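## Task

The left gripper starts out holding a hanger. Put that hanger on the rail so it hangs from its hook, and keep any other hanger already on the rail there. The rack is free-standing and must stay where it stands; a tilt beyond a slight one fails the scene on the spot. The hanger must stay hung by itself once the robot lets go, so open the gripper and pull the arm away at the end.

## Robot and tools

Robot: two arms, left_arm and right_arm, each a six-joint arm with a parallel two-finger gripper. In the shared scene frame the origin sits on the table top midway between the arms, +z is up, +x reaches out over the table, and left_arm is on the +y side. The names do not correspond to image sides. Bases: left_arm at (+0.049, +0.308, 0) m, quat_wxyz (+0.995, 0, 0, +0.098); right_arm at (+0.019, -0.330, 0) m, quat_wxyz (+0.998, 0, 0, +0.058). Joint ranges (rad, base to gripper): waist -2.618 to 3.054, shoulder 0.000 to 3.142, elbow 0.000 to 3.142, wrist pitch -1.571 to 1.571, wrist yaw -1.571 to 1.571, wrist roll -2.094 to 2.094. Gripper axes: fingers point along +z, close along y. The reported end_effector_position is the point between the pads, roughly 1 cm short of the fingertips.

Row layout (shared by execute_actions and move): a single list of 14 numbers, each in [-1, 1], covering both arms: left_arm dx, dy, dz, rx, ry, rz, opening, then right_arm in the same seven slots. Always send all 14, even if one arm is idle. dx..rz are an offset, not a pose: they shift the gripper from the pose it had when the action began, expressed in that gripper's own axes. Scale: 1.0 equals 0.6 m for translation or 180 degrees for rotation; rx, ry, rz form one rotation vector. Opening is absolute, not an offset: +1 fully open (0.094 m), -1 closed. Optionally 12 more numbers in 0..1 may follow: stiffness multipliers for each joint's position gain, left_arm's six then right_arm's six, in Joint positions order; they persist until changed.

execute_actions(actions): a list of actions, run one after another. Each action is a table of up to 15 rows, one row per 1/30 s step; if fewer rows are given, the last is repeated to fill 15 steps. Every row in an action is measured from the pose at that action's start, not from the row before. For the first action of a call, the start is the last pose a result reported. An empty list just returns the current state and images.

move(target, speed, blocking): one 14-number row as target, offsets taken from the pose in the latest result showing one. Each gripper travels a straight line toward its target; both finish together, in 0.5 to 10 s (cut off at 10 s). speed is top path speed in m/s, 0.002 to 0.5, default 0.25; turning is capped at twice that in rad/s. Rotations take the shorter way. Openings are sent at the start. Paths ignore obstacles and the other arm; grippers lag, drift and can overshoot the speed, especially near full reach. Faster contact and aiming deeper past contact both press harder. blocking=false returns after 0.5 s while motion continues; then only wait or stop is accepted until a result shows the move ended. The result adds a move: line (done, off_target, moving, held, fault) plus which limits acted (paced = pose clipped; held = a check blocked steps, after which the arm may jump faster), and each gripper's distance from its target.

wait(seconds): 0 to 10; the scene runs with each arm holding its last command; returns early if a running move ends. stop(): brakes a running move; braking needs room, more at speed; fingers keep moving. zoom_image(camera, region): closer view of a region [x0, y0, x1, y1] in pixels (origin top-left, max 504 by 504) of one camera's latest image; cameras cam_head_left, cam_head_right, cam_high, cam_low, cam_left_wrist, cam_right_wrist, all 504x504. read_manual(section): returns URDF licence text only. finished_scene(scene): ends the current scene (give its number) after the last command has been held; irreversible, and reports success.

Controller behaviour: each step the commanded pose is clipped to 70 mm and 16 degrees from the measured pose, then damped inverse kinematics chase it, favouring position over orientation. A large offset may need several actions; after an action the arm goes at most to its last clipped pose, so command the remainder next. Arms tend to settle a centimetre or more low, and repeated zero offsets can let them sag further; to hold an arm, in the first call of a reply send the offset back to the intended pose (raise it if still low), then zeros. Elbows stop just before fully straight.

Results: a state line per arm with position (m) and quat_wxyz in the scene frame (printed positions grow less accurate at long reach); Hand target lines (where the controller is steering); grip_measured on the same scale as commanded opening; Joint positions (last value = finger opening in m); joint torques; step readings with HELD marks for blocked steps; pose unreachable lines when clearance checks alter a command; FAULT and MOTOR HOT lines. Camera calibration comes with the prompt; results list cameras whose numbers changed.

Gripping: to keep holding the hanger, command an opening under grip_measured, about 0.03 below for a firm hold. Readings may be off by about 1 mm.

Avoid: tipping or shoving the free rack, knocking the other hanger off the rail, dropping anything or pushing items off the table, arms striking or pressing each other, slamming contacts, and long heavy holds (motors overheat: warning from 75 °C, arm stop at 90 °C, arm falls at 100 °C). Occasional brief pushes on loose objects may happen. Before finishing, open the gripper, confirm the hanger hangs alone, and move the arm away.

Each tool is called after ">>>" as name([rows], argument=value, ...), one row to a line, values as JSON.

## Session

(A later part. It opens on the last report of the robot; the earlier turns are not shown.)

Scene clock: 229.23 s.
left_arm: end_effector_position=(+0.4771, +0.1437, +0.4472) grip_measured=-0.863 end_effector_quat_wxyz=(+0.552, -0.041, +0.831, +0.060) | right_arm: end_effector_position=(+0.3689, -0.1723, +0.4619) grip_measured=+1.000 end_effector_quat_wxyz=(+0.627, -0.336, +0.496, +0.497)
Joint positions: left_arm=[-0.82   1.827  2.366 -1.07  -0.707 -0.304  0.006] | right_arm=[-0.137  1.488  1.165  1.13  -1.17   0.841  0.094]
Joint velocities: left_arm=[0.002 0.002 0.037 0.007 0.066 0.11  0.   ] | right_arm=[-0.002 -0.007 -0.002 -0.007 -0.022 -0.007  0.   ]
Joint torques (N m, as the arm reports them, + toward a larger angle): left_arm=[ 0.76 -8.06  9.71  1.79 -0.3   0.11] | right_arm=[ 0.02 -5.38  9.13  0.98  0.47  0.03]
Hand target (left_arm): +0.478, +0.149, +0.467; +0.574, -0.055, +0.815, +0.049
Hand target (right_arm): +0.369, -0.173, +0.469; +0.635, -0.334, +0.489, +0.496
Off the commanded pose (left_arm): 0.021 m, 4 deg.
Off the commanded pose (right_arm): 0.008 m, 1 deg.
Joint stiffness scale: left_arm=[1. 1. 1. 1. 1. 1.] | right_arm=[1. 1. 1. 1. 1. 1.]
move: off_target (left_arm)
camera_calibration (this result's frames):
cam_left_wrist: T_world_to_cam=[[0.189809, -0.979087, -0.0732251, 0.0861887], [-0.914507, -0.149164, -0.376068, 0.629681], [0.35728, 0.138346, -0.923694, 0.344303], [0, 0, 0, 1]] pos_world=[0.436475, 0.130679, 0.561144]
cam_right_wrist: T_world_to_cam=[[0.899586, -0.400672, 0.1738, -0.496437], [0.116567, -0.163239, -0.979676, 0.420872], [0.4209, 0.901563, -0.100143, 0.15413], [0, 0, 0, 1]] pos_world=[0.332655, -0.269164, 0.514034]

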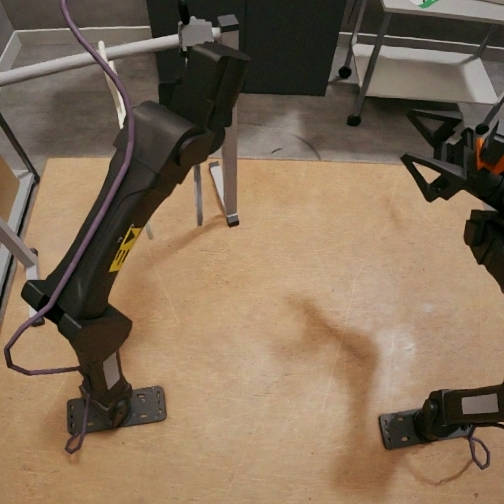

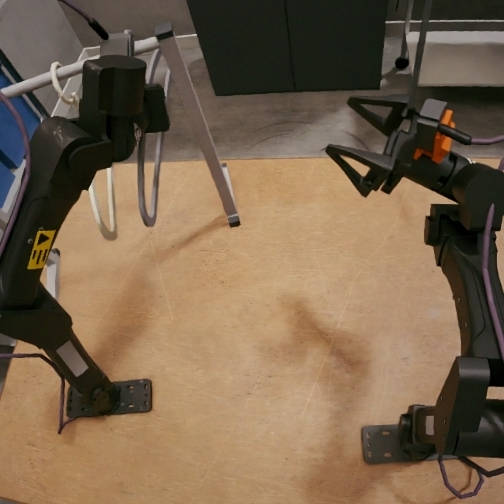

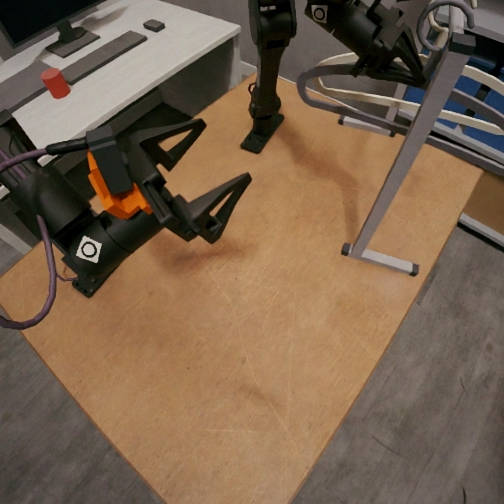

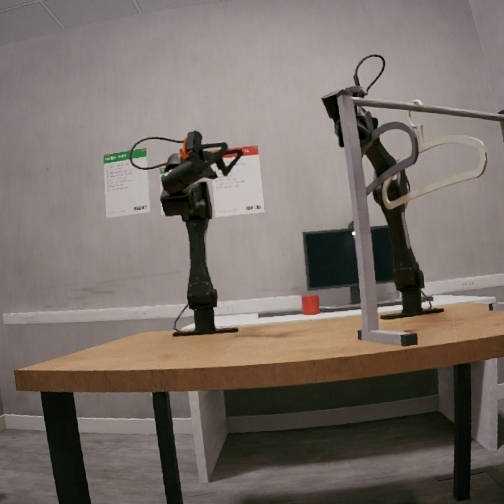

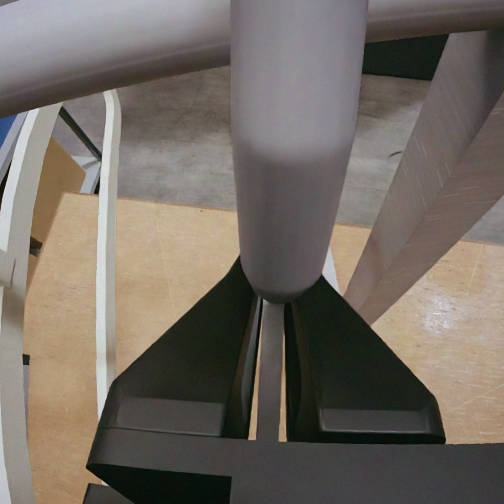

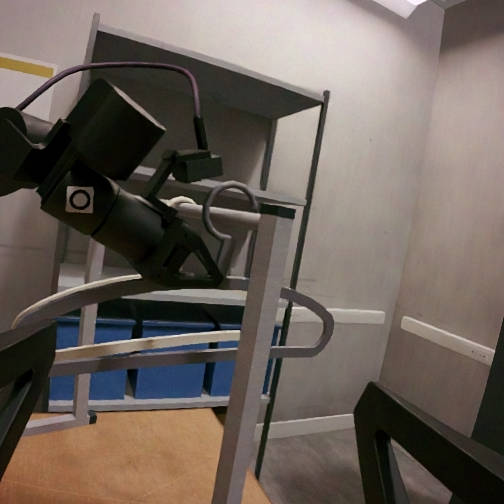

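>>> zoom_image(camera="cam_high", region=[380, 0, 504, 100])

>>> zoom_image(camera="cam_head_right", region=[60, 0, 200, 120])

Region (380, 0, 504, 100) of cam_high's 504x504 image, scaled by 4.065, with more detail than that image has; it fills the top 406 rows of this view, and the rest is white.

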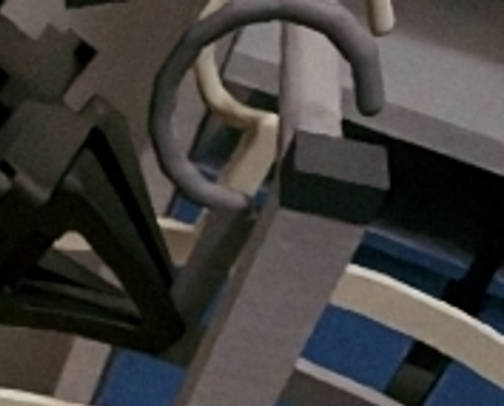

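Region (60, 0, 200, 120) of cam_head_right's 504x504 image, scaled by 3.600, with more detail than that image has; it fills the top 432 rows of this view, and the rest is white.

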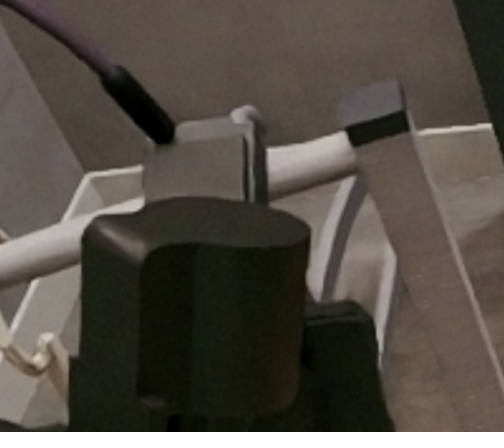

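>>> move(target=[-0.012,0.0185,0.023,0,-0.016,-0.012,-0.89,-0.012,0,0.003,0,-0.005,0,1.0], speed=0.03)

>>> zoom_image(camera="cam_right_wrist", region=[110, 110, 360, 300])

>>> zoom_image(camera="cam_high", region=[380, 0, 504, 100])

Scene clock: 250.30 s.
left_arm: end_effector_position=(+0.4949, +0.1481, +0.4280) grip_measured=-0.863 end_effector_quat_wxyz=(+0.550, -0.042, +0.832, +0.062) | right_arm: end_effector_position=(+0.3687, -0.1721, +0.4617) grip_measured=+1.000 end_effector_quat_wxyz=(+0.624, -0.334, +0.498, +0.501)
Joint positions: left_arm=[-0.78   1.803  2.232 -0.948 -0.676 -0.281  0.006] | right_arm=[-0.137  1.488  1.165  1.13  -1.172  0.852  0.094]
Joint velocities: left_arm=[-0.022 -0.002 -0.007  0.037 -0.051  0.037 -0.001] | right_arm=[ 0.007  0.002 -0.002 -0.022  0.007  0.066  0.   ]
Joint torques (N m, as the arm reports them, + toward a larger angle): left_arm=[  0.8  -11.17   6.45   1.87  -0.28   0.08] | right_arm=[-0.01 -5.39  9.18  0.98  0.47  0.03]
Hand target (left_arm): +0.490, +0.157, +0.449; +0.573, -0.055, +0.816, +0.051
Hand target (right_arm): +0.369, -0.173, +0.469; +0.631, -0.332, +0.492, +0.500
Off the commanded pose (left_arm): 0.023 m, 4 deg.
Off the commanded pose (right_arm): 0.008 m, 1 deg.
Joint stiffness scale: left_arm=[1. 1. 1. 1. 1. 1.] | right_arm=[1. 1. 1. 1. 1. 1.]
move: off_target (left_arm)
camera_calibration (this result's frames):
cam_left_wrist: T_world_to_cam=[[0.193009, -0.978247, -0.0760285, 0.0852145], [-0.915236, -0.151563, -0.373325, 0.638975], [0.353681, 0.141639, -0.92458, 0.321236], [0, 0, 0, 1]] pos_world=[0.454751, 0.134706, 0.542032]
cam_right_wrist: T_world_to_cam=[[0.903068, -0.396986, 0.163924, -0.49224], [0.107328, -0.160969, -0.981106, 0.425155], [0.415872, 0.903599, -0.102758, 0.157486], [0, 0, 0, 1]] pos_world=[0.333401, -0.26928, 0.513995]

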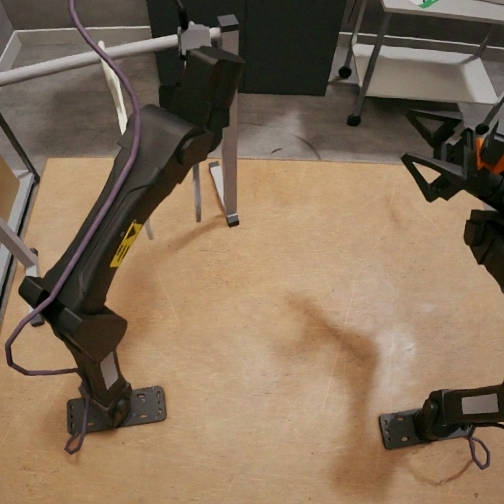

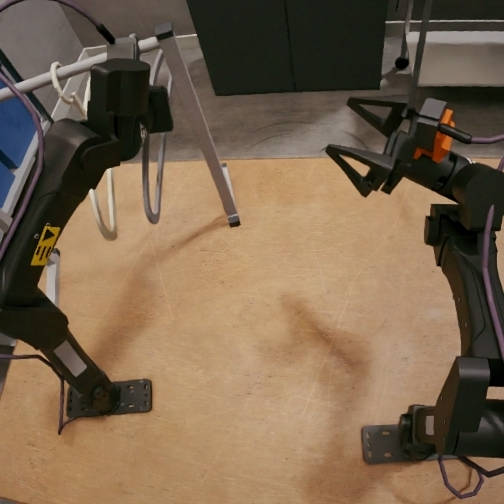

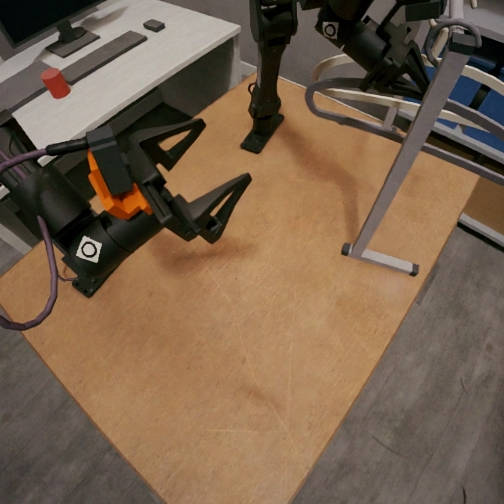

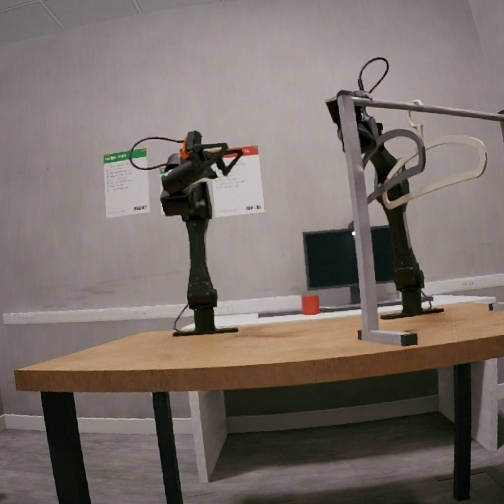

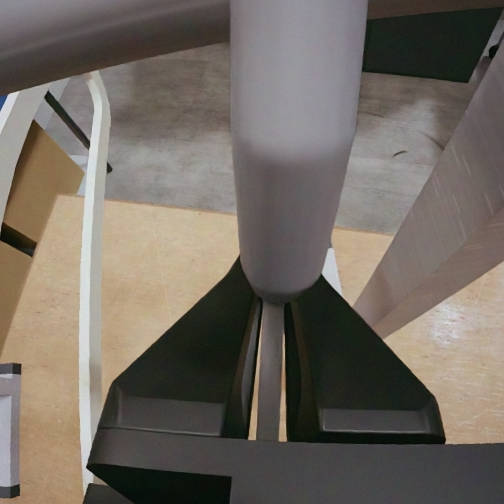

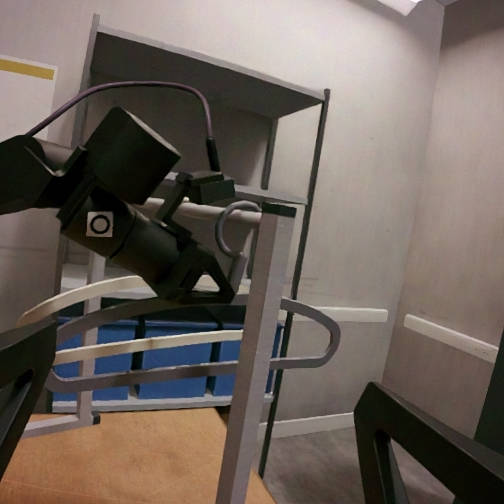

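Region (110, 110, 360, 300) of cam_right_wrist's 504x504 image, scaled by 2.016, with more detail than that image has; it fills the top 383 rows of this view, and the rest is white.

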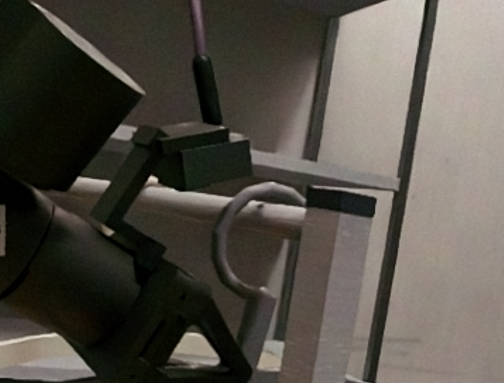

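Region (380, 0, 504, 100) of cam_high's 504x504 image, scaled by 4.065, with more detail than that image has; it fills the top 406 rows of this view, and the rest is white.

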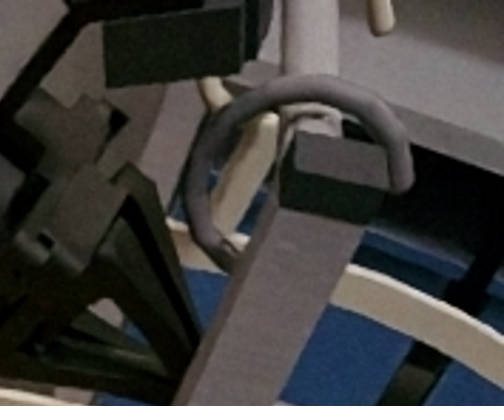

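>>> execute_actions([
  [[-0.029,0.018,-0.019,0,-0.016,-0.012,-0.4,-0.012,0,0.003,0,-0.005,0,1.0]],
])

>>> zoom_image(camera="cam_right_wrist", region=[110, 110, 360, 330])

Scene clock: 260.20 s.
left_arm: end_effector_position=(+0.4960, +0.1472, +0.4301) grip_measured=-0.403 end_effector_quat_wxyz=(+0.554, -0.043, +0.829, +0.059) | right_arm: end_effector_position=(+0.3687, -0.1721, +0.4617) grip_measured=+1.000 end_effector_quat_wxyz=(+0.621, -0.331, +0.500, +0.504)
Joint positions: left_arm=[-0.78   1.803  2.232 -0.936 -0.674 -0.28   0.028] | right_arm=[-0.137  1.488  1.165  1.13  -1.172  0.863  0.094]
Joint velocities: left_arm=[ 0.002 -0.017 -0.002  0.007 -0.007  0.007  0.001] | right_arm=[-0.007  0.002 -0.017  0.051 -0.037 -0.007  0.   ]
Joint torques (N m, as the arm reports them, + toward a larger angle): left_arm=[  0.68 -10.97   7.13   1.69  -0.31   0.05] | right_arm=[ 0.06 -5.34  9.18  0.98  0.47  0.07]
Hand target (left_arm): +0.490, +0.157, +0.449; +0.572, -0.056, +0.817, +0.053
Hand target (right_arm): +0.369, -0.173, +0.469; +0.628, -0.330, +0.494, +0.503
Off the commanded pose (left_arm): 0.022 m, 3 deg.
Off the commanded pose (right_arm): 0.007 m, 1 deg.
Joint stiffness scale: left_arm=[1. 1. 1. 1. 1. 1.] | right_arm=[1. 1. 1. 1. 1. 1.]
Step readings (end_effector_position):
0: left_arm (+0.4953, +0.1477, +0.4287) | right_arm (+0.3687, -0.1721, +0.4617)
1: left_arm (+0.4953, +0.1477, +0.4287) | right_arm (+0.3687, -0.1721, +0.4617)
2: left_arm (+0.4954, +0.1476, +0.4290) | right_arm (+0.3687, -0.1721, +0.4617)
4: left_arm (+0.4957, +0.1475, +0.4295) | right_arm (+0.3687, -0.1721, +0.4617)
8: left_arm (+0.4959, +0.1473, +0.4300) | right_arm (+0.3687, -0.1721, +0.4617)
15: end_effector_position above
camera_calibration (this result's frames):
cam_left_wrist: T_world_to_cam=[[0.192428, -0.978948, -0.0680579, 0.0812934], [-0.911868, -0.152755, -0.381003, 0.642369], [0.362586, 0.135375, -0.922066, 0.318358], [0, 0, 0, 1]] pos_world=[0.45468, 0.134609, 0.543824]
cam_right_wrist: T_world_to_cam=[[0.905903, -0.394685, 0.153501, -0.488078], [0.0978742, -0.157527, -0.982652, 0.429947], [0.412019, 0.905212, -0.104075, 0.159792], [0, 0, 0, 1]] pos_world=[0.334233, -0.269554, 0.514039]

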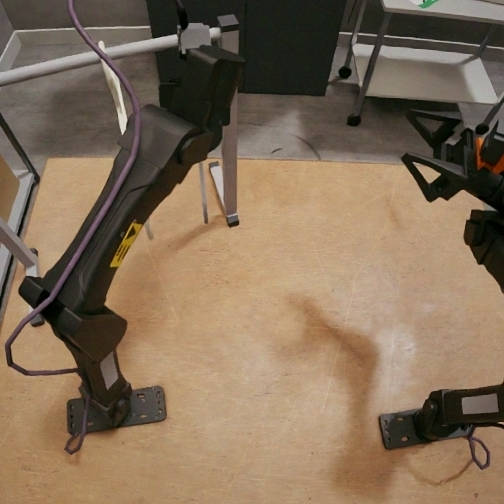

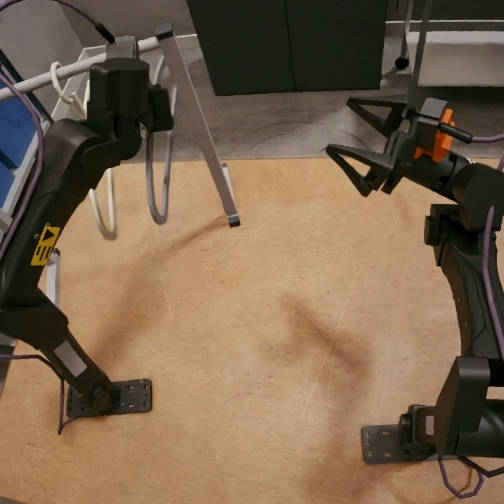

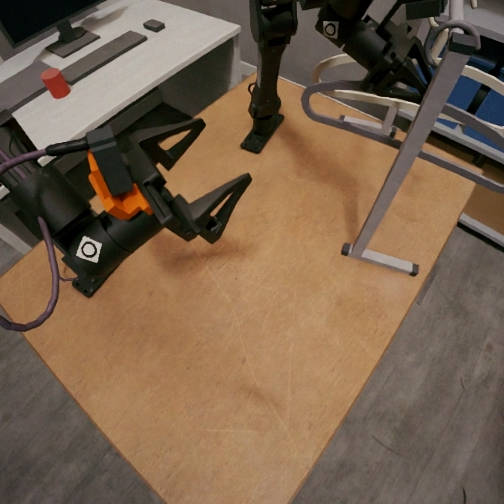

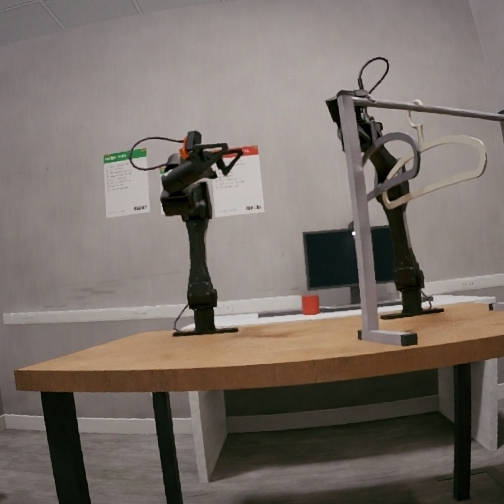

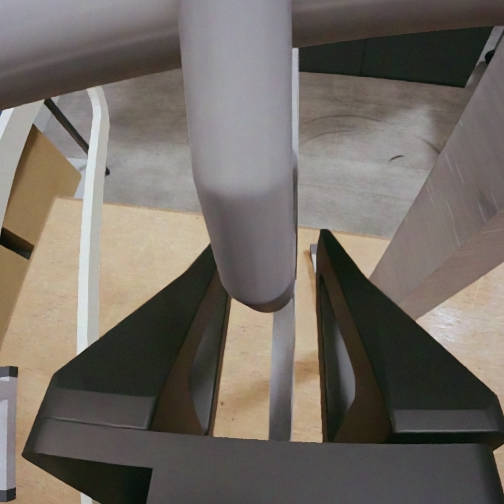

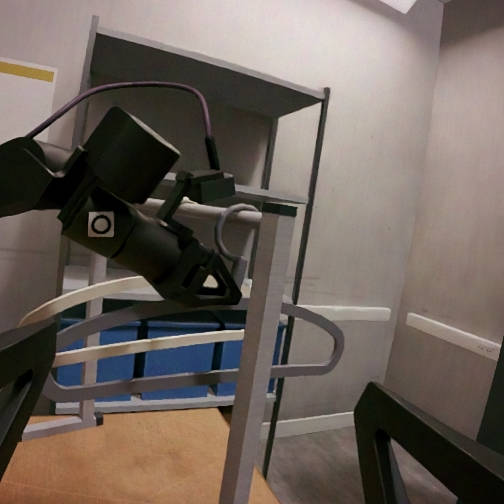

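Region (110, 110, 360, 330) of cam_right_wrist's 504x504 image, scaled by 2.016, with more detail than that image has; it fills the top 444 rows of this view, and the rest is white.

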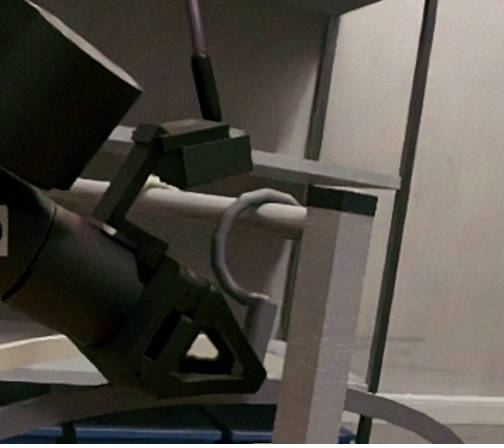

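>>> move(target=[-0.055,0.0,-0.15,0,-0.016,0,-0.4,-0.012,0,0.003,0,0,0,1.0], speed=0.12)

Scene clock: 277.53 s.
left_arm: end_effector_position=(+0.4287, +0.1346, +0.4903) grip_measured=-0.403 end_effector_quat_wxyz=(+0.570, -0.035, +0.819, +0.060) | right_arm: end_effector_position=(+0.3688, -0.1717, +0.4603) grip_measured=+1.000 end_effector_quat_wxyz=(+0.617, -0.331, +0.503, +0.506)
Joint positions: left_arm=[-0.945  1.896  2.7   -1.332 -0.823 -0.343  0.028] | right_arm=[-0.137  1.488  1.165  1.122 -1.178  0.864  0.094]
Joint velocities: left_arm=[ 0.007 -0.027  0.007 -0.007 -0.022 -0.051 -0.   ] | right_arm=[-0.007 -0.007  0.002  0.007  0.051  0.051  0.   ]
Joint torques (N m, as the arm reports them, + toward a larger angle): left_arm=[-0.57 -6.33  7.79  1.38 -0.45 -0.11] | right_arm=[-0.25 -5.72 10.09  0.73  0.38  0.01]
Hand target (left_arm): +0.427, +0.135, +0.494; +0.575, -0.042, +0.815, +0.058
Hand target (right_arm): +0.369, -0.173, +0.469; +0.621, -0.331, +0.500, +0.505
Off the commanded pose (left_arm): 0.005 m, 1 deg.
Off the commanded pose (right_arm): 0.009 m, 1 deg.
Joint stiffness scale: left_arm=[1. 1. 1. 1. 1. 1.] | right_arm=[1. 1. 1. 1. 1. 1.]
move: done
camera_calibration (this result's frames):
cam_left_wrist: T_world_to_cam=[[0.182152, -0.980494, -0.073839, 0.0934278], [-0.898661, -0.135532, -0.41718, 0.611813], [0.399035, 0.142346, -0.905819, 0.375449], [0, 0, 0, 1]] pos_world=[0.382977, 0.121082, 0.602223]
cam_right_wrist: T_world_to_cam=[[0.908663, -0.390402, 0.148048, -0.485554], [0.0909764, -0.160934, -0.982763, 0.430656], [0.407498, 0.906469, -0.110717, 0.164202], [0, 0, 0, 1]] pos_world=[0.335114, -0.269098, 0.513298]

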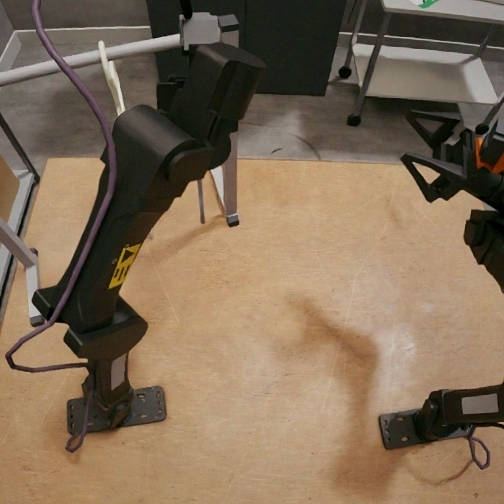

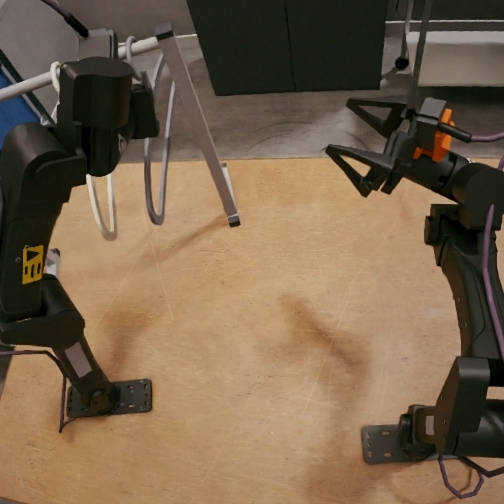

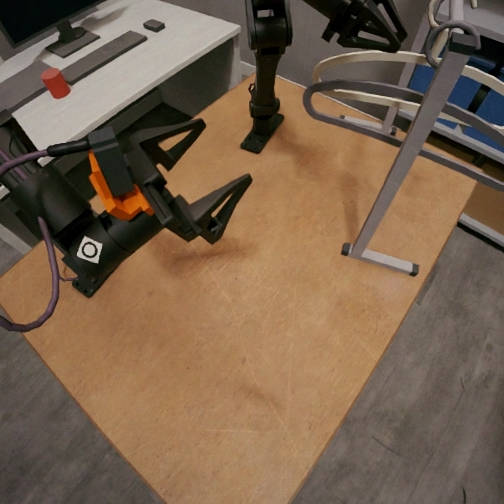

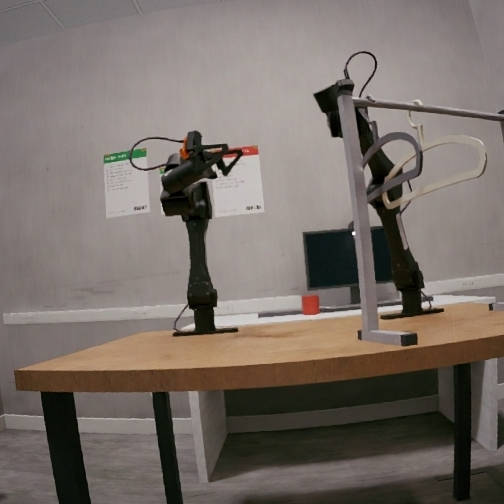

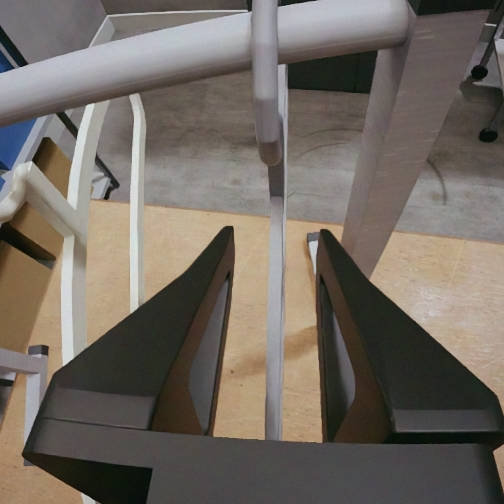

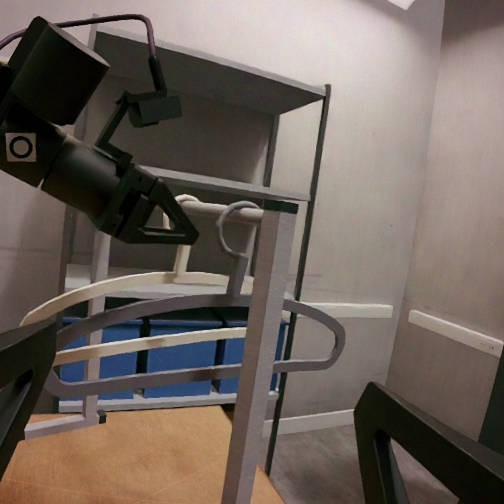

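>>> move(target=[0.1195,-0.1295,-0.348,0.2866,-0.0178,0.1051,-0.4,-0.012,0,0.003,0,0,0,1.0], speed=0.25)

Scene clock: 285.80 s.
left_arm: end_effector_position=(+0.2263, +0.0287, +0.4846) grip_measured=-0.402 end_effector_quat_wxyz=(+0.521, +0.343, +0.755, -0.202) | right_arm: end_effector_position=(+0.3688, -0.1714, +0.4590) grip_measured=+1.000 end_effector_quat_wxyz=(+0.614, -0.332, +0.505, +0.507)
Joint positions: left_arm=[-1.406  1.343  2.047 -1.121 -0.381 -0.106  0.028] | right_arm=[-0.137  1.488  1.165  1.115 -1.183  0.864  0.094]
Joint velocities: left_arm=[ 0.007 -0.007  0.007 -0.037  0.007  0.051  0.   ] | right_arm=[ 0.002  0.022  0.002 -0.066 -0.007 -0.066  0.   ]
Joint torques (N m, as the arm reports them, + toward a larger angle): left_arm=[-0.73 -4.77  4.86  1.86 -0.06  0.08] | right_arm=[-0.22 -5.78 10.05  0.74  0.38  0.02]
Hand target (left_arm): +0.221, +0.031, +0.492; +0.529, +0.345, +0.745, -0.213
Hand target (right_arm): +0.369, -0.172, +0.468; +0.618, -0.331, +0.503, +0.506
Off the commanded pose (left_arm): 0.009 m, 2 deg.
Off the commanded pose (right_arm): 0.009 m, 0 deg.
Joint stiffness scale: left_arm=[1. 1. 1. 1. 1. 1.] | right_arm=[1. 1. 1. 1. 1. 1.]
move: done
camera_calibration (this result's frames):
cam_left_wrist: T_world_to_cam=[[-0.68733, -0.72292, -0.0704581, 0.213739], [-0.64997, 0.655455, -0.384601, 0.318392], [0.324218, -0.218552, -0.92039, 0.500445], [0, 0, 0, 1]] pos_world=[0.191601, 0.0551984, 0.598118]
cam_right_wrist: T_world_to_cam=[[0.911125, -0.386467, 0.143158, -0.483274], [0.0847605, -0.164217, -0.982776, 0.431172], [0.403319, 0.907566, -0.116865, 0.168255], [0, 0, 0, 1]] pos_world=[0.335916, -0.268666, 0.512592]

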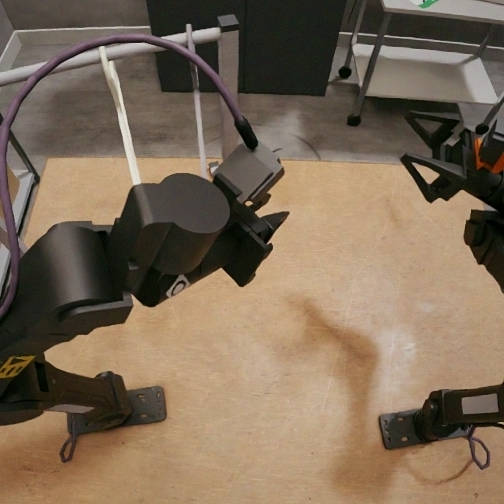

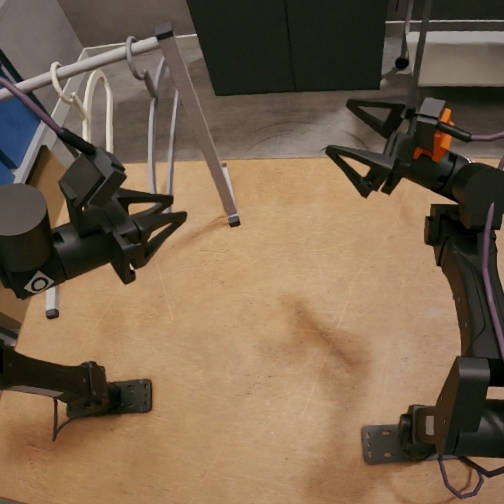

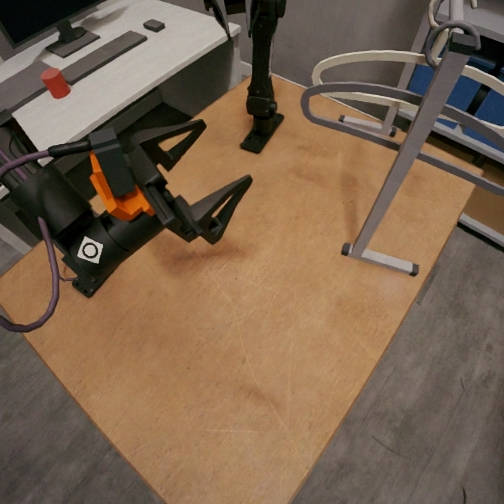

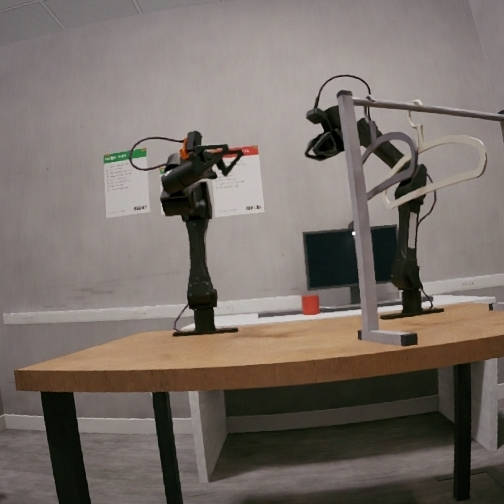

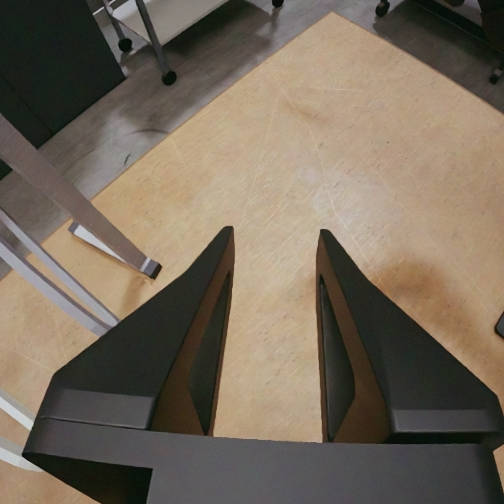

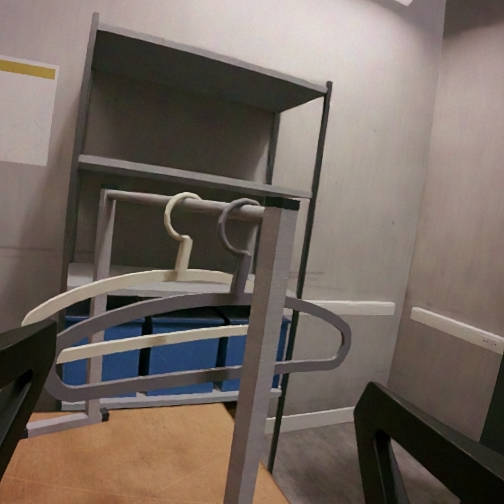

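Both hangers are on the rail and the rack is standing.

>>> finished_scene(scene=1)

The scene is finished: the task was done.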